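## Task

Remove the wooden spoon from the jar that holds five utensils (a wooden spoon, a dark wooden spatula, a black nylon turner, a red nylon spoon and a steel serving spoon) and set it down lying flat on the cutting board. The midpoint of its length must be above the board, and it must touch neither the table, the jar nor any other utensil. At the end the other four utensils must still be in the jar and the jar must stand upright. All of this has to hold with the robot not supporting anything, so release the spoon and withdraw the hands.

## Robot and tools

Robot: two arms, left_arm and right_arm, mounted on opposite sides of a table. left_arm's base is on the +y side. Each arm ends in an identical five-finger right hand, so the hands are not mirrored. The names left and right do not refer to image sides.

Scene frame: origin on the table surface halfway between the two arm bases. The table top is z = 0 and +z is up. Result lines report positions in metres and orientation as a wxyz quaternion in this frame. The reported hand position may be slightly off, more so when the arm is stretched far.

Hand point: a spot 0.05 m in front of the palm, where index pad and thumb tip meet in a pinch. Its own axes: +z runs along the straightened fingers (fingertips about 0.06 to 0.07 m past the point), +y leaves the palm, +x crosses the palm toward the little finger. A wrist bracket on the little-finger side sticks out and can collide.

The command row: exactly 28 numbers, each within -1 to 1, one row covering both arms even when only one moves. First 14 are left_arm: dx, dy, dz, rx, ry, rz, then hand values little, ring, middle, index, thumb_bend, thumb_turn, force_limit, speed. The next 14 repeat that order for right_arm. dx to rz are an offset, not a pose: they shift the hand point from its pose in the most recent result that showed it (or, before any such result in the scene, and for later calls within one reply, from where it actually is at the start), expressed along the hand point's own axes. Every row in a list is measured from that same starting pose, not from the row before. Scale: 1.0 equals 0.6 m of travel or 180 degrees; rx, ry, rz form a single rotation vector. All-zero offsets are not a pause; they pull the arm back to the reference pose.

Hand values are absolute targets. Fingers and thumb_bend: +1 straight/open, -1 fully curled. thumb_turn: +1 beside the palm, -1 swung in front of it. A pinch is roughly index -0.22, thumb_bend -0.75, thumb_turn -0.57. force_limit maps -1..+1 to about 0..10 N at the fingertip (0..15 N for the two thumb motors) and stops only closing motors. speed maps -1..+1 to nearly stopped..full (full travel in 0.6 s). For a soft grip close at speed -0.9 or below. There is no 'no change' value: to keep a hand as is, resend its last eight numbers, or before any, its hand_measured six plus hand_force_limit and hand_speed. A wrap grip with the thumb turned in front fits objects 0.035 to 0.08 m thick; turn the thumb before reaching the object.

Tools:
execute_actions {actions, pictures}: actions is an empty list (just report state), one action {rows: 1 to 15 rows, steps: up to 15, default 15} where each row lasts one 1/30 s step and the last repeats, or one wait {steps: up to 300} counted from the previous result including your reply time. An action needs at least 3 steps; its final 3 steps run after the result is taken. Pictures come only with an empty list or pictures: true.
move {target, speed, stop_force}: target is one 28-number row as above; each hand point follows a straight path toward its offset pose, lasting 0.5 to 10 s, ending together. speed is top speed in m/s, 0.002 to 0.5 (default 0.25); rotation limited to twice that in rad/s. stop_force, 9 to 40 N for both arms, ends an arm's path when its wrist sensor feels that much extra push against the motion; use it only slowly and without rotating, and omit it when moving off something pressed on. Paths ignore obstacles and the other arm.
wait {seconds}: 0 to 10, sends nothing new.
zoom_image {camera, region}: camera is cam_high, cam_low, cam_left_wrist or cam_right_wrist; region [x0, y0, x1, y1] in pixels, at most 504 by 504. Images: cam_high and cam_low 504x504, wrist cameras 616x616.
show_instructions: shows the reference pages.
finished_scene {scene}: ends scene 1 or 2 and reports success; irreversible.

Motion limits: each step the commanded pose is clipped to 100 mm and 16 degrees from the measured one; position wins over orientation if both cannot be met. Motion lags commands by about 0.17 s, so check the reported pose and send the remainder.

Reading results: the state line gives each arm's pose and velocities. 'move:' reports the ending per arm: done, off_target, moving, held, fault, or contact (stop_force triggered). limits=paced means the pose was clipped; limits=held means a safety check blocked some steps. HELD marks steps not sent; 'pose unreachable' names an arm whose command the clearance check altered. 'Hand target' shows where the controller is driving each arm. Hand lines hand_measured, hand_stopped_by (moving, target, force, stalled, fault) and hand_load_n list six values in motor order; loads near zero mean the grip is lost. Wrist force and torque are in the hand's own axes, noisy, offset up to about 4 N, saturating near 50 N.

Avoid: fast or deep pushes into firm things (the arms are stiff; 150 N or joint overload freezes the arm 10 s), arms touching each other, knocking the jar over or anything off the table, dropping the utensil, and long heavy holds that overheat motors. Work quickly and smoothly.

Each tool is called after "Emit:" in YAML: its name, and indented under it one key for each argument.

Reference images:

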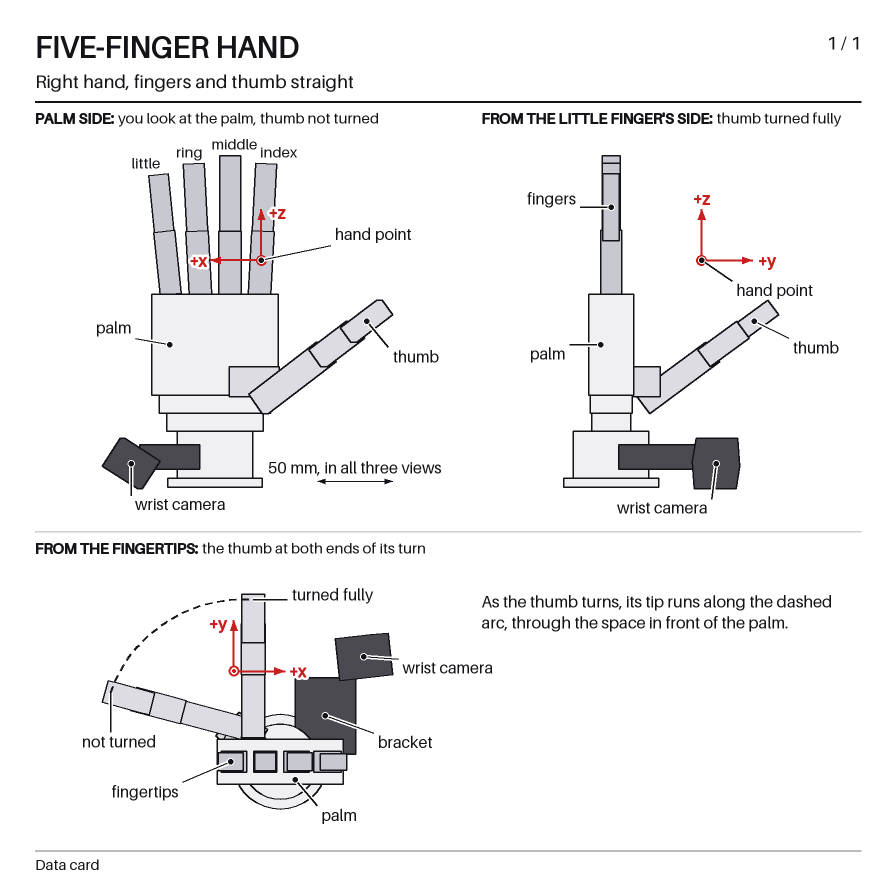

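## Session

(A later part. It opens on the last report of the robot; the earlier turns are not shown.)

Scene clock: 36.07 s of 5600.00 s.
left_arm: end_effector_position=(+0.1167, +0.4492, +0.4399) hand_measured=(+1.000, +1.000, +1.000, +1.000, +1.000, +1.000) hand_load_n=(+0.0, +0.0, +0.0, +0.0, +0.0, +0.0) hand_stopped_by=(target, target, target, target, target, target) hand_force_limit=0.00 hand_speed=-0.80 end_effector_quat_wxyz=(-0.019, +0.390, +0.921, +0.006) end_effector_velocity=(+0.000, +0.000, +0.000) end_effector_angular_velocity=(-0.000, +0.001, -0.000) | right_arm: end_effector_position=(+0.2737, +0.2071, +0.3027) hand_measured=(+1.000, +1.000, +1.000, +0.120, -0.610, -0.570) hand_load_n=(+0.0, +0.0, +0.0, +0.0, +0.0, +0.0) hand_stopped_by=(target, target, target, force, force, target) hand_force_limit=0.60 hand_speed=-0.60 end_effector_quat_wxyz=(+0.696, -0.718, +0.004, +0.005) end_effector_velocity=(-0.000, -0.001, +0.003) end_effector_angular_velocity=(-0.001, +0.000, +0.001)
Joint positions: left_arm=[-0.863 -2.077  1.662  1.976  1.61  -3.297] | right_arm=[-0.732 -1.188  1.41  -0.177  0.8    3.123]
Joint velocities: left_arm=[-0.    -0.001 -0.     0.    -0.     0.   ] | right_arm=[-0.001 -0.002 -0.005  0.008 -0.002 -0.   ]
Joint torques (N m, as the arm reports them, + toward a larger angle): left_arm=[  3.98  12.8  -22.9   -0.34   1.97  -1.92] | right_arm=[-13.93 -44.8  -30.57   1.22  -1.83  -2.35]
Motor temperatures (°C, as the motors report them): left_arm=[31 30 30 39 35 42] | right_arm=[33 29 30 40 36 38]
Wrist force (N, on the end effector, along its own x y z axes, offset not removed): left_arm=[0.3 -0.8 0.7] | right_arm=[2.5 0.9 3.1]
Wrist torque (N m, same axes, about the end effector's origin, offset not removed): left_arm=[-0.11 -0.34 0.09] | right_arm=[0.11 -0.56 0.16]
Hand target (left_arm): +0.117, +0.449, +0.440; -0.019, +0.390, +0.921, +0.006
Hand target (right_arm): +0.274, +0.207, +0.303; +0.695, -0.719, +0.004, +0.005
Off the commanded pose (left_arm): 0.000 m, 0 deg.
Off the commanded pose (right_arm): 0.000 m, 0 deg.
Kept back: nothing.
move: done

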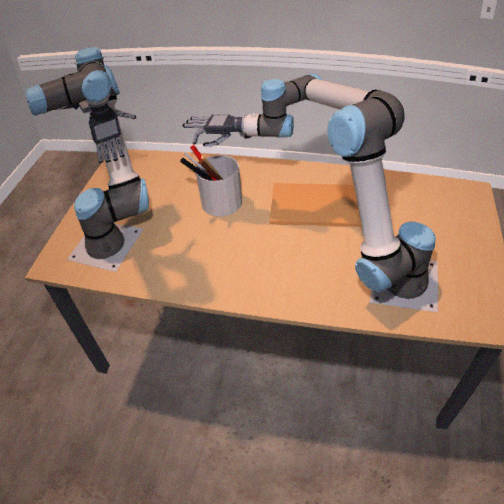

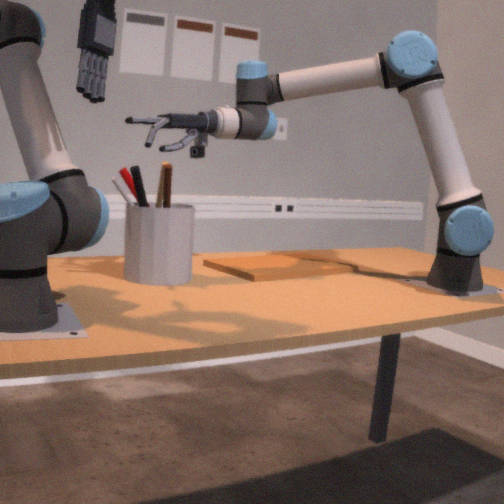

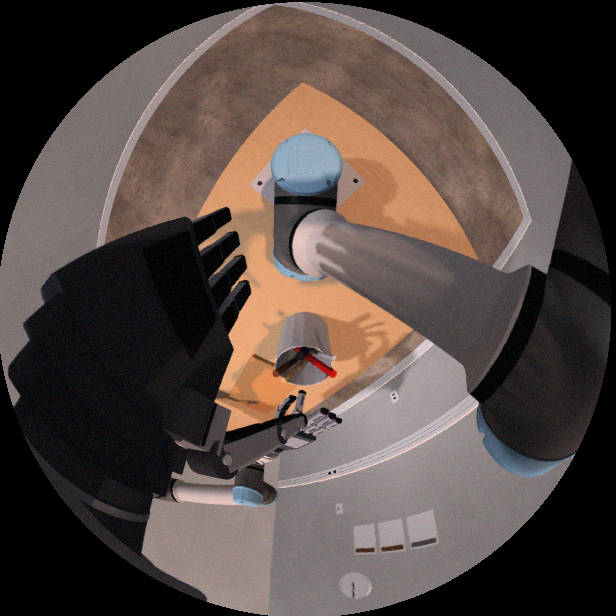

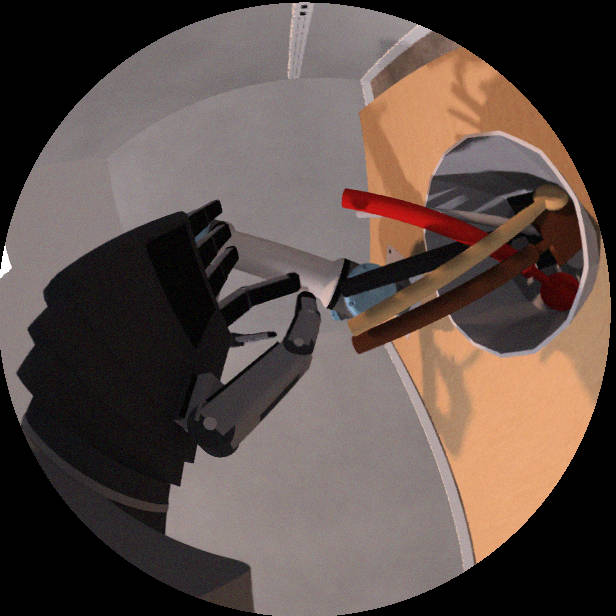

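Emit:
move:
  target: [0,0,0,0,0,0,1,1,1,1,1,1,0,-0.8,-0.02,0.03,0.0,0,0,0,1,1,1,0.3,-0.45,-0.57,0.6,0]
  speed: 0.05

Emit:
zoom_image:
  camera: "cam_low"
  region: [90, 90, 270, 230]

Scene clock: 37.20 s of 5600.00 s.
left_arm: end_effector_position=(+0.1167, +0.4492, +0.4399) hand_measured=(+1.000, +1.000, +1.000, +1.000, +1.000, +1.000) hand_load_n=(+0.0, +0.0, +0.0, +0.0, +0.0, +0.0) hand_stopped_by=(target, target, target, target, target, target) hand_force_limit=0.00 hand_speed=-0.80 end_effector_quat_wxyz=(-0.019, +0.390, +0.921, +0.006) end_effector_velocity=(+0.000, -0.000, -0.000) end_effector_angular_velocity=(-0.000, -0.000, +0.000) | right_arm: end_effector_position=(+0.2617, +0.2064, +0.2851) hand_measured=(+1.000, +1.000, +1.000, +0.300, -0.450, -0.570) hand_load_n=(+0.0, +0.0, +0.0, +0.0, +0.0, +0.0) hand_stopped_by=(target, target, target, target, target, target) hand_force_limit=0.60 hand_speed=0.00 end_effector_quat_wxyz=(+0.695, -0.719, +0.004, +0.005) end_effector_velocity=(-0.001, -0.000, -0.002) end_effector_angular_velocity=(+0.001, +0.001, -0.001)
Joint positions: left_arm=[-0.863 -2.077  1.662  1.976  1.61  -3.297] | right_arm=[-0.717 -1.193  1.464 -0.226  0.816  3.124]
Joint velocities: left_arm=[ 0.002 -0.     0.    -0.    -0.     0.001] | right_arm=[ 0.001 -0.001  0.007 -0.008  0.002  0.002]
Joint torques (N m, as the arm reports them, + toward a larger angle): left_arm=[  4.18  12.92 -22.64  -0.17   1.94  -1.94] | right_arm=[ 15.69 -43.88 -11.01  -3.53   1.74   2.51]
Motor temperatures (°C, as the motors report them): left_arm=[31 30 30 39 35 42] | right_arm=[33 29 30 40 36 38]
Wrist force (N, on the end effector, along its own x y z axes, offset not removed): left_arm=[-0.5 -1.8 0.9] | right_arm=[1.9 3.1 3.4]
Wrist torque (N m, same axes, about the end effector's origin, offset not removed): left_arm=[-0.31 -0.17 -0.04] | right_arm=[0.42 -0.57 0.15]
Hand target (left_arm): +0.117, +0.449, +0.440; -0.019, +0.390, +0.921, +0.006
Hand target (right_arm): +0.261, +0.206, +0.285; +0.696, -0.718, +0.004, +0.005
Off the commanded pose (left_arm): 0.000 m, 0 deg.
Off the commanded pose (right_arm): 0.000 m, 0 deg.
Kept back: nothing.
move: done

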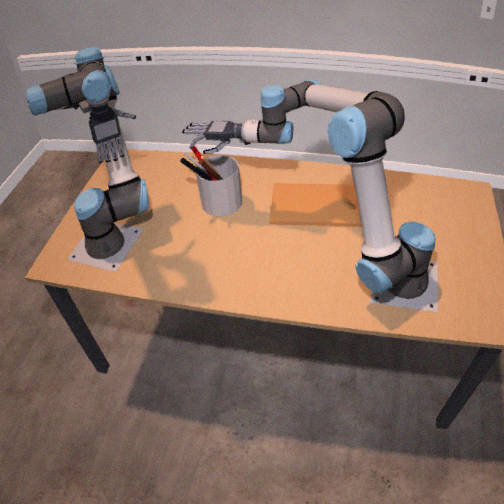

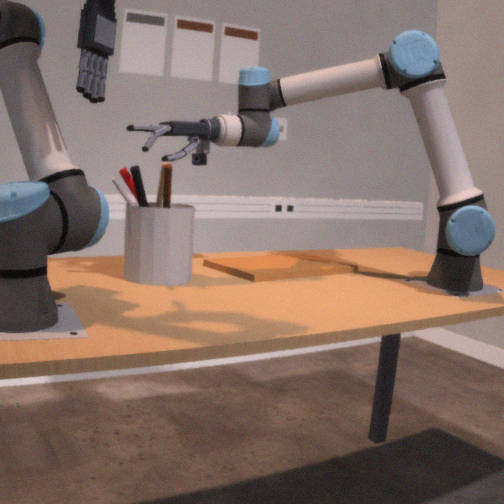

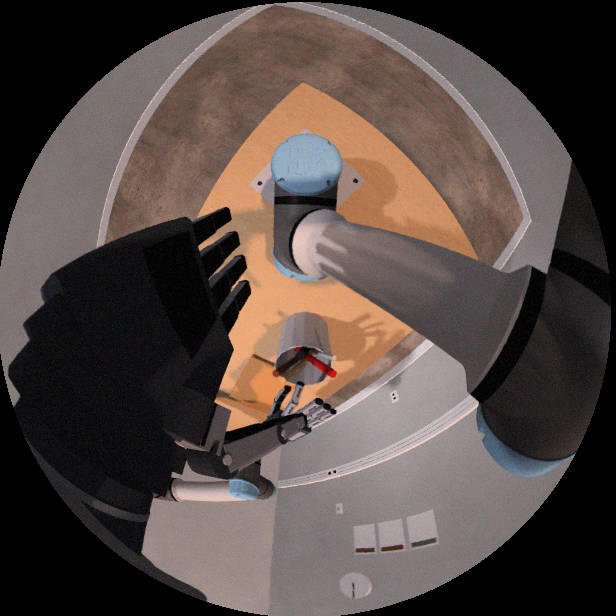

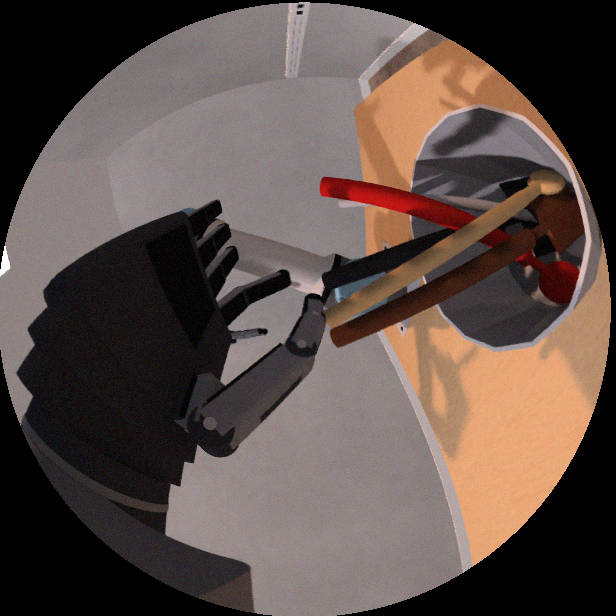

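Region (90, 90, 270, 230) of cam_low's 504x504 image, scaled by 2.800, with more detail than that image has.

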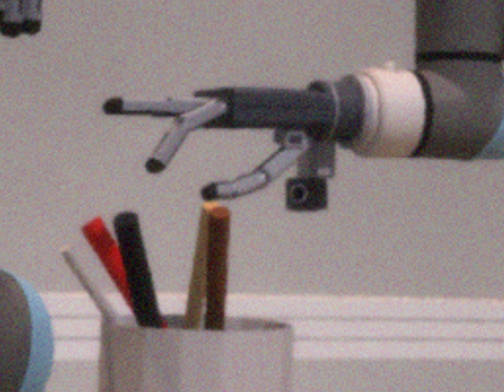

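Emit:
move:
  target: [0,0,0,0,0,0,1,1,1,1,1,1,0,-0.8,-0.01,0.0,-0.035,0,0,0,1,1,1,0.3,-0.45,-0.57,0.6,0]
  speed: 0.05

Emit:
move:
  target: [0,0,0,0,0,0,1,1,1,1,1,1,0,-0.8,0.0,0.075,0.0,0,0,0,1,1,1,0.3,-0.45,-0.57,0.6,0]
  speed: 0.04

Emit:
zoom_image:
  camera: "cam_low"
  region: [90, 90, 270, 230]

Scene clock: 38.33 s of 5600.00 s.
left_arm: end_effector_position=(+0.1167, +0.4492, +0.4399) hand_measured=(+1.000, +1.000, +1.000, +1.000, +1.000, +1.000) hand_load_n=(+0.0, +0.0, +0.0, +0.0, +0.0, +0.0) hand_stopped_by=(target, target, target, target, target, target) hand_force_limit=0.00 hand_speed=-0.80 end_effector_quat_wxyz=(-0.019, +0.390, +0.921, +0.006) end_effector_velocity=(-0.000, -0.000, +0.000) end_effector_angular_velocity=(-0.000, +0.000, -0.003) | right_arm: end_effector_position=(+0.2558, +0.1858, +0.2858) hand_measured=(+1.000, +1.000, +1.000, +0.300, -0.450, -0.570) hand_load_n=(+0.0, +0.0, +0.0, +0.0, +0.0, +0.0) hand_stopped_by=(target, target, target, target, target, target) hand_force_limit=0.60 hand_speed=0.00 end_effector_quat_wxyz=(+0.695, -0.719, +0.004, +0.005) end_effector_velocity=(-0.002, -0.003, +0.000) end_effector_angular_velocity=(+0.000, +0.000, +0.002)
Joint positions: left_arm=[-0.863 -2.077  1.662  1.976  1.61  -3.297] | right_arm=[-0.736 -1.242  1.53  -0.242  0.797  3.122]
Joint velocities: left_arm=[-0.003 -0.    -0.    -0.     0.     0.   ] | right_arm=[-0.002 -0.007  0.009 -0.003 -0.004  0.   ]
Joint torques (N m, as the arm reports them, + toward a larger angle): left_arm=[  3.93  12.8  -23.24  -0.19   1.99  -1.9 ] | right_arm=[-11.7  -41.56 -13.32  -3.82  -2.02  -1.59]
Motor temperatures (°C, as the motors report them): left_arm=[31 30 30 39 35 42] | right_arm=[33 29 30 40 36 38]
Wrist force (N, on the end effector, along its own x y z axes, offset not removed): left_arm=[0.0 -0.9 1.8] | right_arm=[0.7 0.7 2.6]
Wrist torque (N m, same axes, about the end effector's origin, offset not removed): left_arm=[-0.21 -0.28 0.02] | right_arm=[0.10 -0.41 0.06]
Hand target (left_arm): +0.117, +0.449, +0.440; -0.019, +0.390, +0.921, +0.006
Hand target (right_arm): +0.256, +0.185, +0.286; +0.695, -0.719, +0.004, +0.005
Off the commanded pose (left_arm): 0.000 m, 0 deg.
Off the commanded pose (right_arm): 0.000 m, 0 deg.
Kept back: nothing.
move: done

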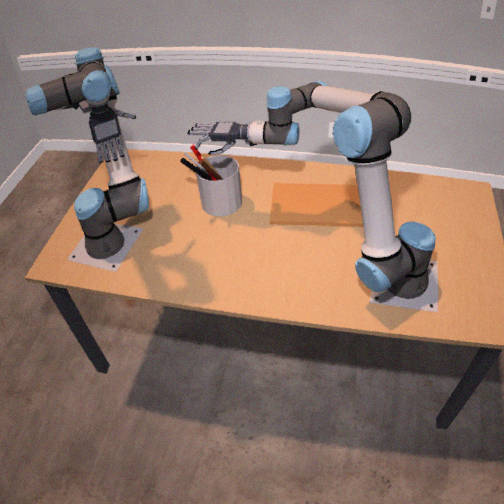

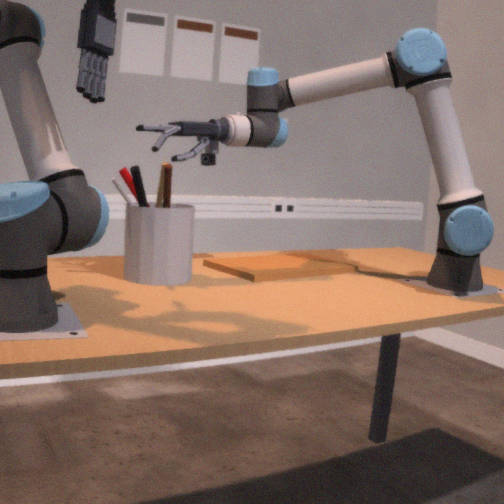

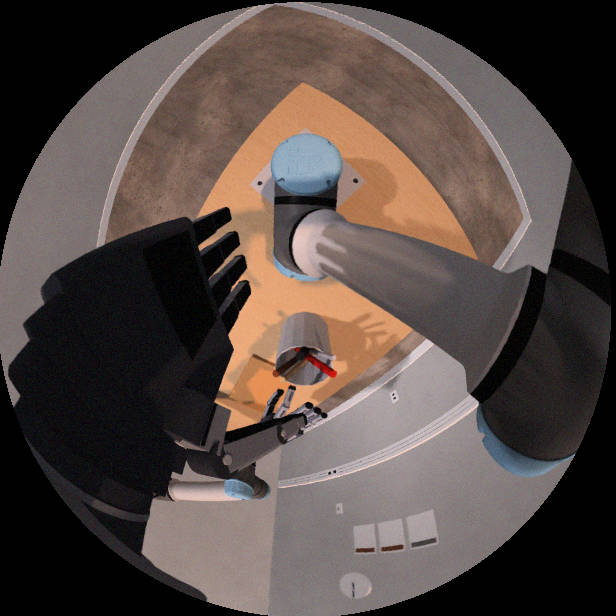

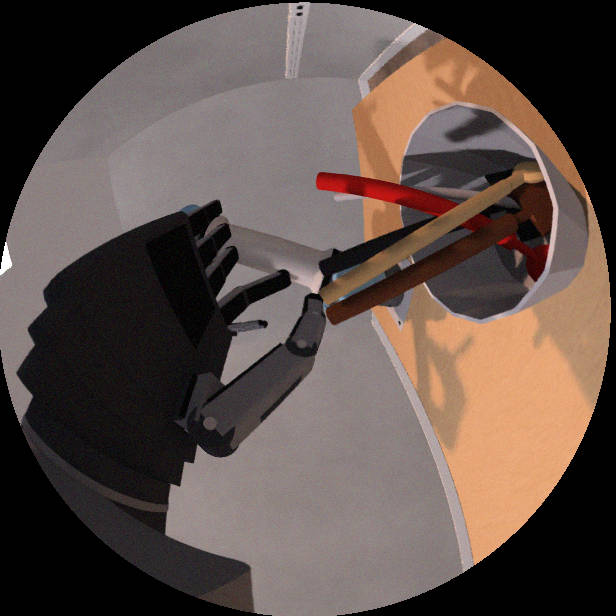

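Scene clock: 39.90 s of 5600.00 s.
left_arm: end_effector_position=(+0.1167, +0.4492, +0.4399) hand_measured=(+1.000, +1.000, +1.000, +1.000, +1.000, +1.000) hand_load_n=(+0.0, +0.0, +0.0, +0.0, +0.0, +0.0) hand_stopped_by=(target, target, target, target, target, target) hand_force_limit=0.00 hand_speed=-0.80 end_effector_quat_wxyz=(-0.019, +0.390, +0.921, +0.006) end_effector_velocity=(+0.000, +0.000, +0.000) end_effector_angular_velocity=(+0.000, +0.000, +0.003) | right_arm: end_effector_position=(+0.2553, +0.1843, +0.2412) hand_measured=(+1.000, +1.000, +1.000, +0.300, -0.450, -0.570) hand_load_n=(+0.0, +0.0, +0.0, +0.0, +0.0, +0.0) hand_stopped_by=(target, target, target, target, target, target) hand_force_limit=0.60 hand_speed=0.00 end_effector_quat_wxyz=(+0.695, -0.719, +0.004, +0.005) end_effector_velocity=(+0.000, -0.000, -0.002) end_effector_angular_velocity=(+0.001, +0.001, -0.000)
Joint positions: left_arm=[-0.863 -2.077  1.662  1.976  1.61  -3.297] | right_arm=[-0.737 -1.211  1.607 -0.351  0.795  3.122]
Joint velocities: left_arm=[ 0.002 -0.    -0.    -0.     0.    -0.001] | right_arm=[-0.001  0.001  0.004 -0.007 -0.001  0.002]
Joint torques (N m, as the arm reports them, + toward a larger angle): left_arm=[  3.85  13.   -23.26  -0.24   1.93  -2.  ] | right_arm=[-12.14 -25.35 -10.17  -3.36  -1.65   3.02]
Motor temperatures (°C, as the motors report them): left_arm=[31 30 30 39 35 42] | right_arm=[33 29 30 40 36 38]
Wrist force (N, on the end effector, along its own x y z axes, offset not removed): left_arm=[0.7 -0.9 0.1] | right_arm=[2.1 2.8 2.9]
Wrist torque (N m, same axes, about the end effector's origin, offset not removed): left_arm=[-0.11 -0.35 0.12] | right_arm=[0.44 -0.52 0.17]
Hand target (left_arm): +0.117, +0.449, +0.440; -0.019, +0.390, +0.921, +0.006
Hand target (right_arm): +0.255, +0.184, +0.241; +0.695, -0.719, +0.004, +0.005
Off the commanded pose (left_arm): 0.000 m, 0 deg.
Off the commanded pose (right_arm): 0.000 m, 0 deg.
Kept back: nothing.
move: done

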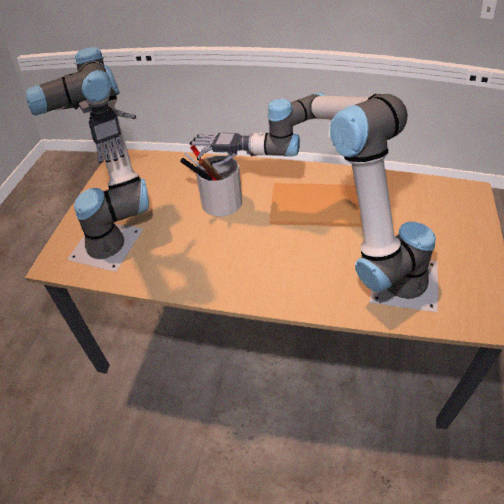

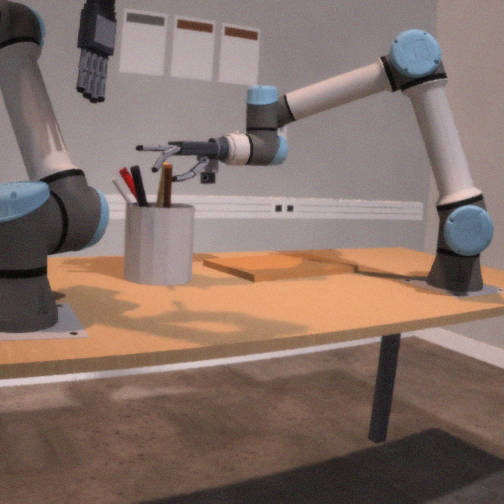

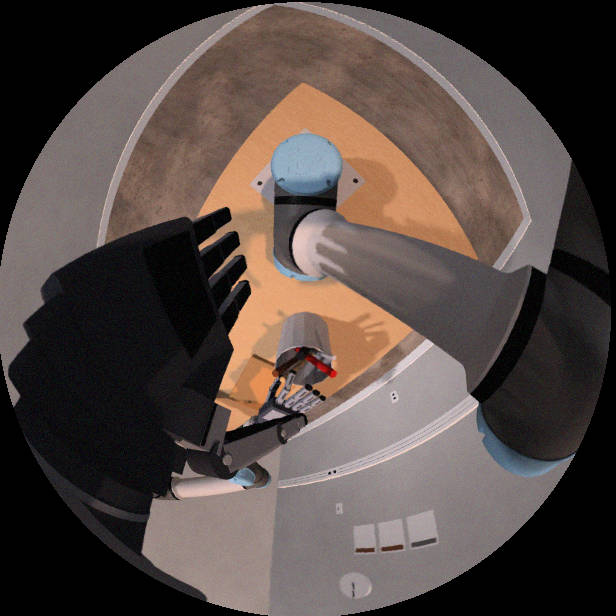

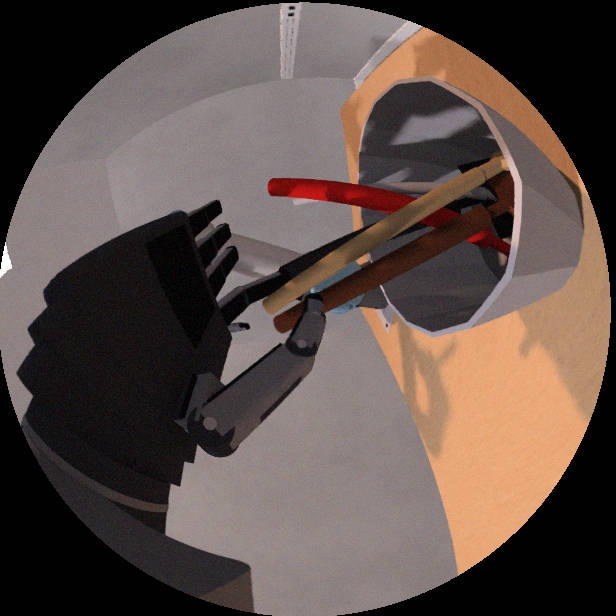

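Region (90, 90, 270, 230) of cam_low's 504x504 image, scaled by 2.800, with more detail than that image has.

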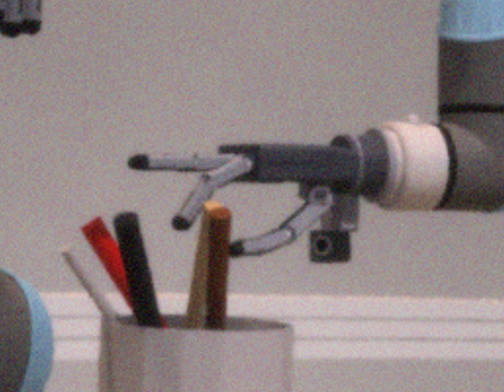

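Emit:
move:
  target: [0,0,0,0,0,0,1,1,1,1,1,1,0,-0.8,0.024,0.0,0.0,0,0,0,1,1,1,0.3,-0.45,-0.57,0.6,0]
  speed: 0.03

Emit:
move:
  target: [0,0,0,0,0,0,1,1,1,1,1,1,0,-0.8,0,0,0,0,0,0,1,1,1,-0.6,-0.9,-0.57,0.6,-0.6]

Emit:
zoom_image:
  camera: "cam_low"
  region: [90, 90, 270, 230]

Scene clock: 40.97 s of 5600.00 s.
left_arm: end_effector_position=(+0.1167, +0.4492, +0.4399) hand_measured=(+1.000, +1.000, +1.000, +1.000, +1.000, +1.000) hand_load_n=(+0.0, +0.0, +0.0, +0.0, +0.0, +0.0) hand_stopped_by=(target, target, target, target, target, target) hand_force_limit=0.00 hand_speed=-0.80 end_effector_quat_wxyz=(-0.019, +0.390, +0.921, +0.006) end_effector_velocity=(-0.000, -0.000, +0.000) end_effector_angular_velocity=(-0.000, -0.000, -0.001) | right_arm: end_effector_position=(+0.2693, +0.1843, +0.2410) hand_measured=(+1.000, +1.000, +1.000, +0.300, -0.450, -0.570) hand_load_n=(+0.0, +0.0, +0.0, +0.0, +0.0, +0.0) hand_stopped_by=(target, target, target, target, target, target) hand_force_limit=0.60 hand_speed=0.00 end_effector_quat_wxyz=(+0.695, -0.719, +0.004, +0.005) end_effector_velocity=(+0.004, +0.000, -0.000) end_effector_angular_velocity=(-0.000, +0.000, -0.001)
Joint positions: left_arm=[-0.863 -2.077  1.662  1.976  1.61  -3.297] | right_arm=[-0.757 -1.194  1.585 -0.343  0.776  3.121]
Joint velocities: left_arm=[-0.001  0.001 -0.    -0.    -0.     0.   ] | right_arm=[-0.005  0.004 -0.006  0.002 -0.004 -0.   ]
Joint torques (N m, as the arm reports them, + toward a larger angle): left_arm=[  3.73  12.92 -23.16  -0.13   2.04  -1.92] | right_arm=[-12.8  -28.05 -30.57   2.    -1.81  -2.57]
Motor temperatures (°C, as the motors report them): left_arm=[31 30 30 39 35 42] | right_arm=[33 29 30 40 36 38]
Wrist force (N, on the end effector, along its own x y z axes, offset not removed): left_arm=[0.4 -1.2 0.4] | right_arm=[2.8 2.5 2.9]
Wrist torque (N m, same axes, about the end effector's origin, offset not removed): left_arm=[-0.14 -0.28 0.07] | right_arm=[0.35 -0.65 0.16]
Hand target (left_arm): +0.117, +0.449, +0.440; -0.019, +0.390, +0.921, +0.006
Hand target (right_arm): +0.270, +0.184, +0.241; +0.695, -0.719, +0.004, +0.005
Off the commanded pose (left_arm): 0.000 m, 0 deg.
Off the commanded pose (right_arm): 0.000 m, 0 deg.
Kept back: nothing.
move: done

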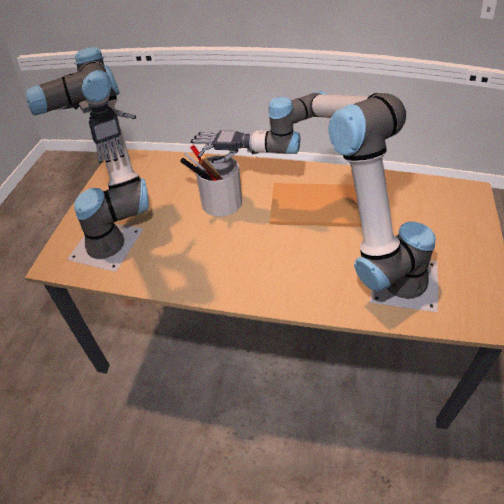

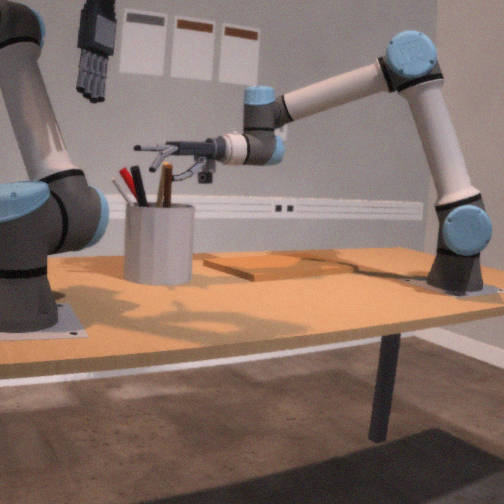

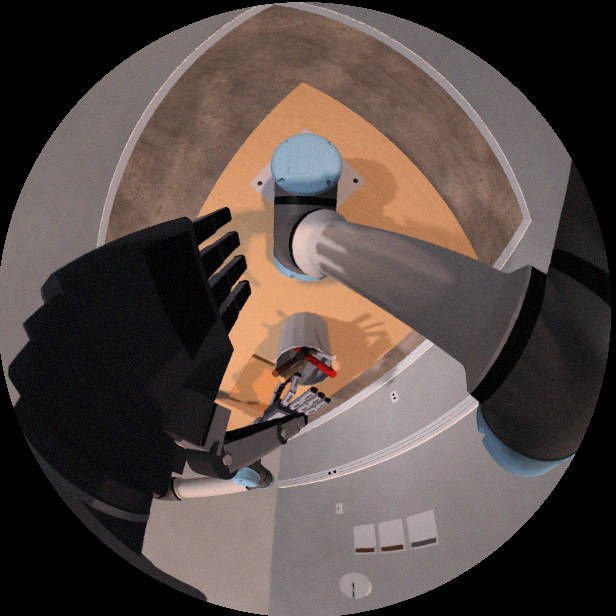

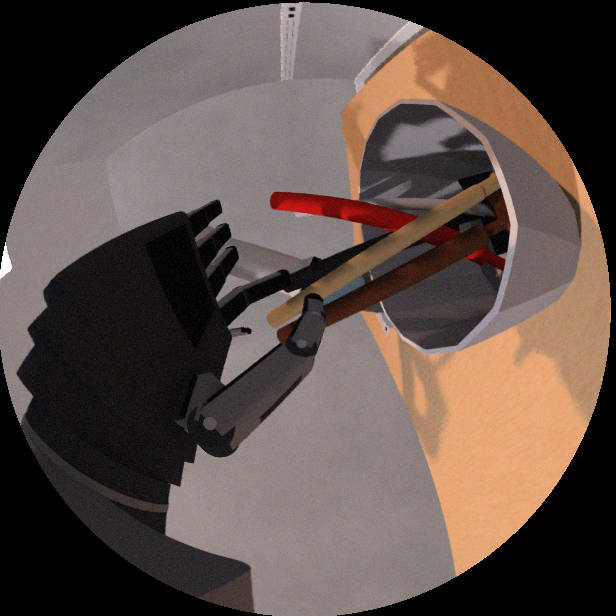

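Scene clock: 42.23 s of 5600.00 s.
left_arm: end_effector_position=(+0.1167, +0.4492, +0.4399) hand_measured=(+1.000, +1.000, +1.000, +1.000, +1.000, +1.000) hand_load_n=(+0.0, +0.0, +0.0, +0.0, +0.0, +0.0) hand_stopped_by=(target, target, target, target, target, target) hand_force_limit=0.00 hand_speed=-0.80 end_effector_quat_wxyz=(-0.019, +0.390, +0.921, +0.006) end_effector_velocity=(+0.000, -0.000, -0.000) end_effector_angular_velocity=(-0.000, -0.000, -0.000) | right_arm: end_effector_position=(+0.2693, +0.1843, +0.2410) hand_measured=(+1.000, +1.000, +1.000, -0.238, -0.834, -0.570) hand_load_n=(+0.0, +0.0, +0.0, +11.0, +12.0, +0.0) hand_stopped_by=(target, target, target, force, force, target) hand_force_limit=0.60 hand_speed=-0.60 end_effector_quat_wxyz=(+0.695, -0.719, +0.004, +0.005) end_effector_velocity=(-0.000, +0.000, +0.000) end_effector_angular_velocity=(+0.000, -0.003, +0.001)
Joint positions: left_arm=[-0.863 -2.077  1.662  1.976  1.61  -3.297] | right_arm=[-0.757 -1.194  1.585 -0.343  0.776  3.121]
Joint velocities: left_arm=[-0. -0.  0. -0. -0. -0.] | right_arm=[ 0.    -0.    -0.    -0.    -0.    -0.002]
Joint torques (N m, as the arm reports them, + toward a larger angle): left_arm=[  3.85  12.74 -23.3   -0.24   1.97  -1.89] | right_arm=[ 14.75 -43.31 -11.22  -3.53   1.83  -0.79]
Motor temperatures (°C, as the motors report them): left_arm=[31 30 30 39 35 42] | right_arm=[33 29 30 40 36 38]
Wrist force (N, on the end effector, along its own x y z axes, offset not removed): left_arm=[0.3 -1.7 1.1] | right_arm=[0.9 0.6 1.7]
Wrist torque (N m, same axes, about the end effector's origin, offset not removed): left_arm=[-0.26 -0.31 0.03] | right_arm=[0.10 -0.35 -0.01]
Hand target (left_arm): +0.117, +0.449, +0.440; -0.019, +0.390, +0.921, +0.006
Hand target (right_arm): +0.269, +0.184, +0.241; +0.695, -0.719, +0.004, +0.005
Off the commanded pose (left_arm): 0.000 m, 0 deg.
Off the commanded pose (right_arm): 0.000 m, 0 deg.
Kept back: nothing.
move: done

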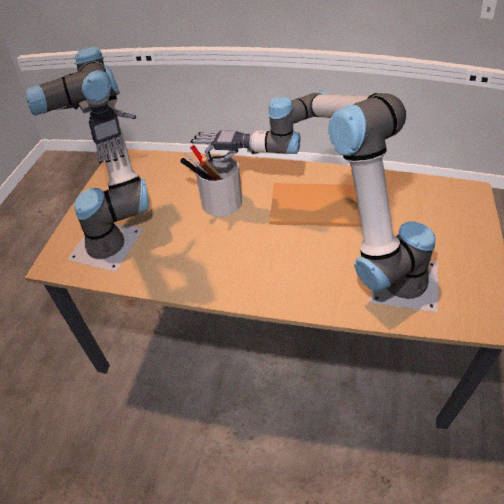

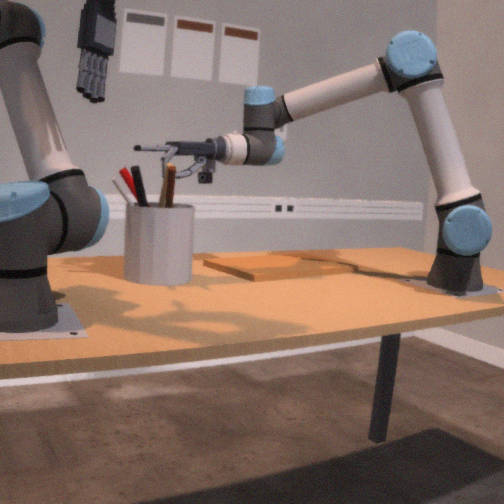

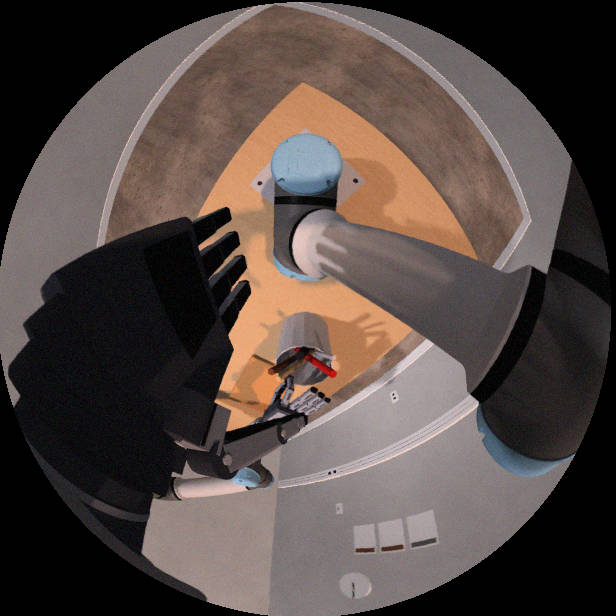

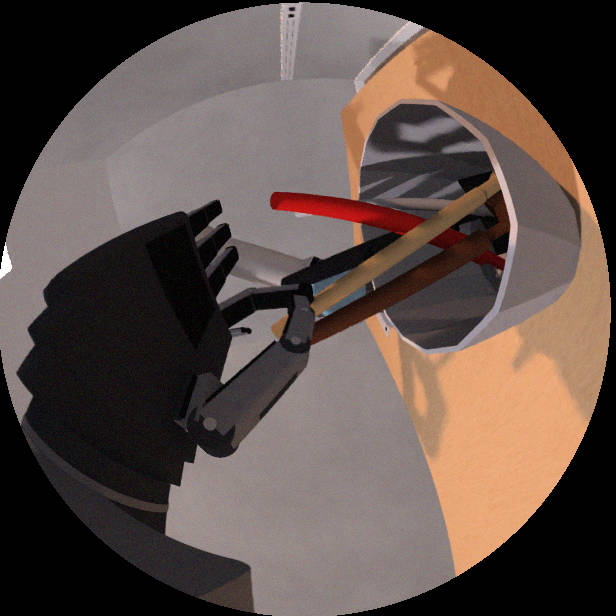

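Region (90, 90, 270, 230) of cam_low's 504x504 image, scaled by 2.800, with more detail than that image has.

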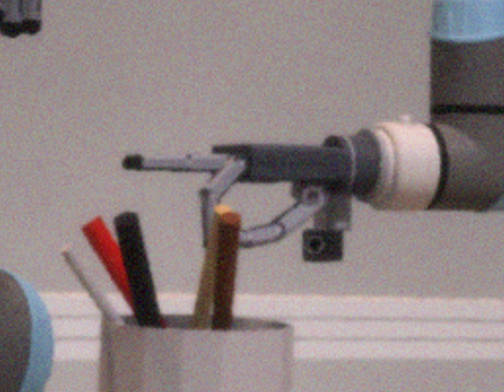

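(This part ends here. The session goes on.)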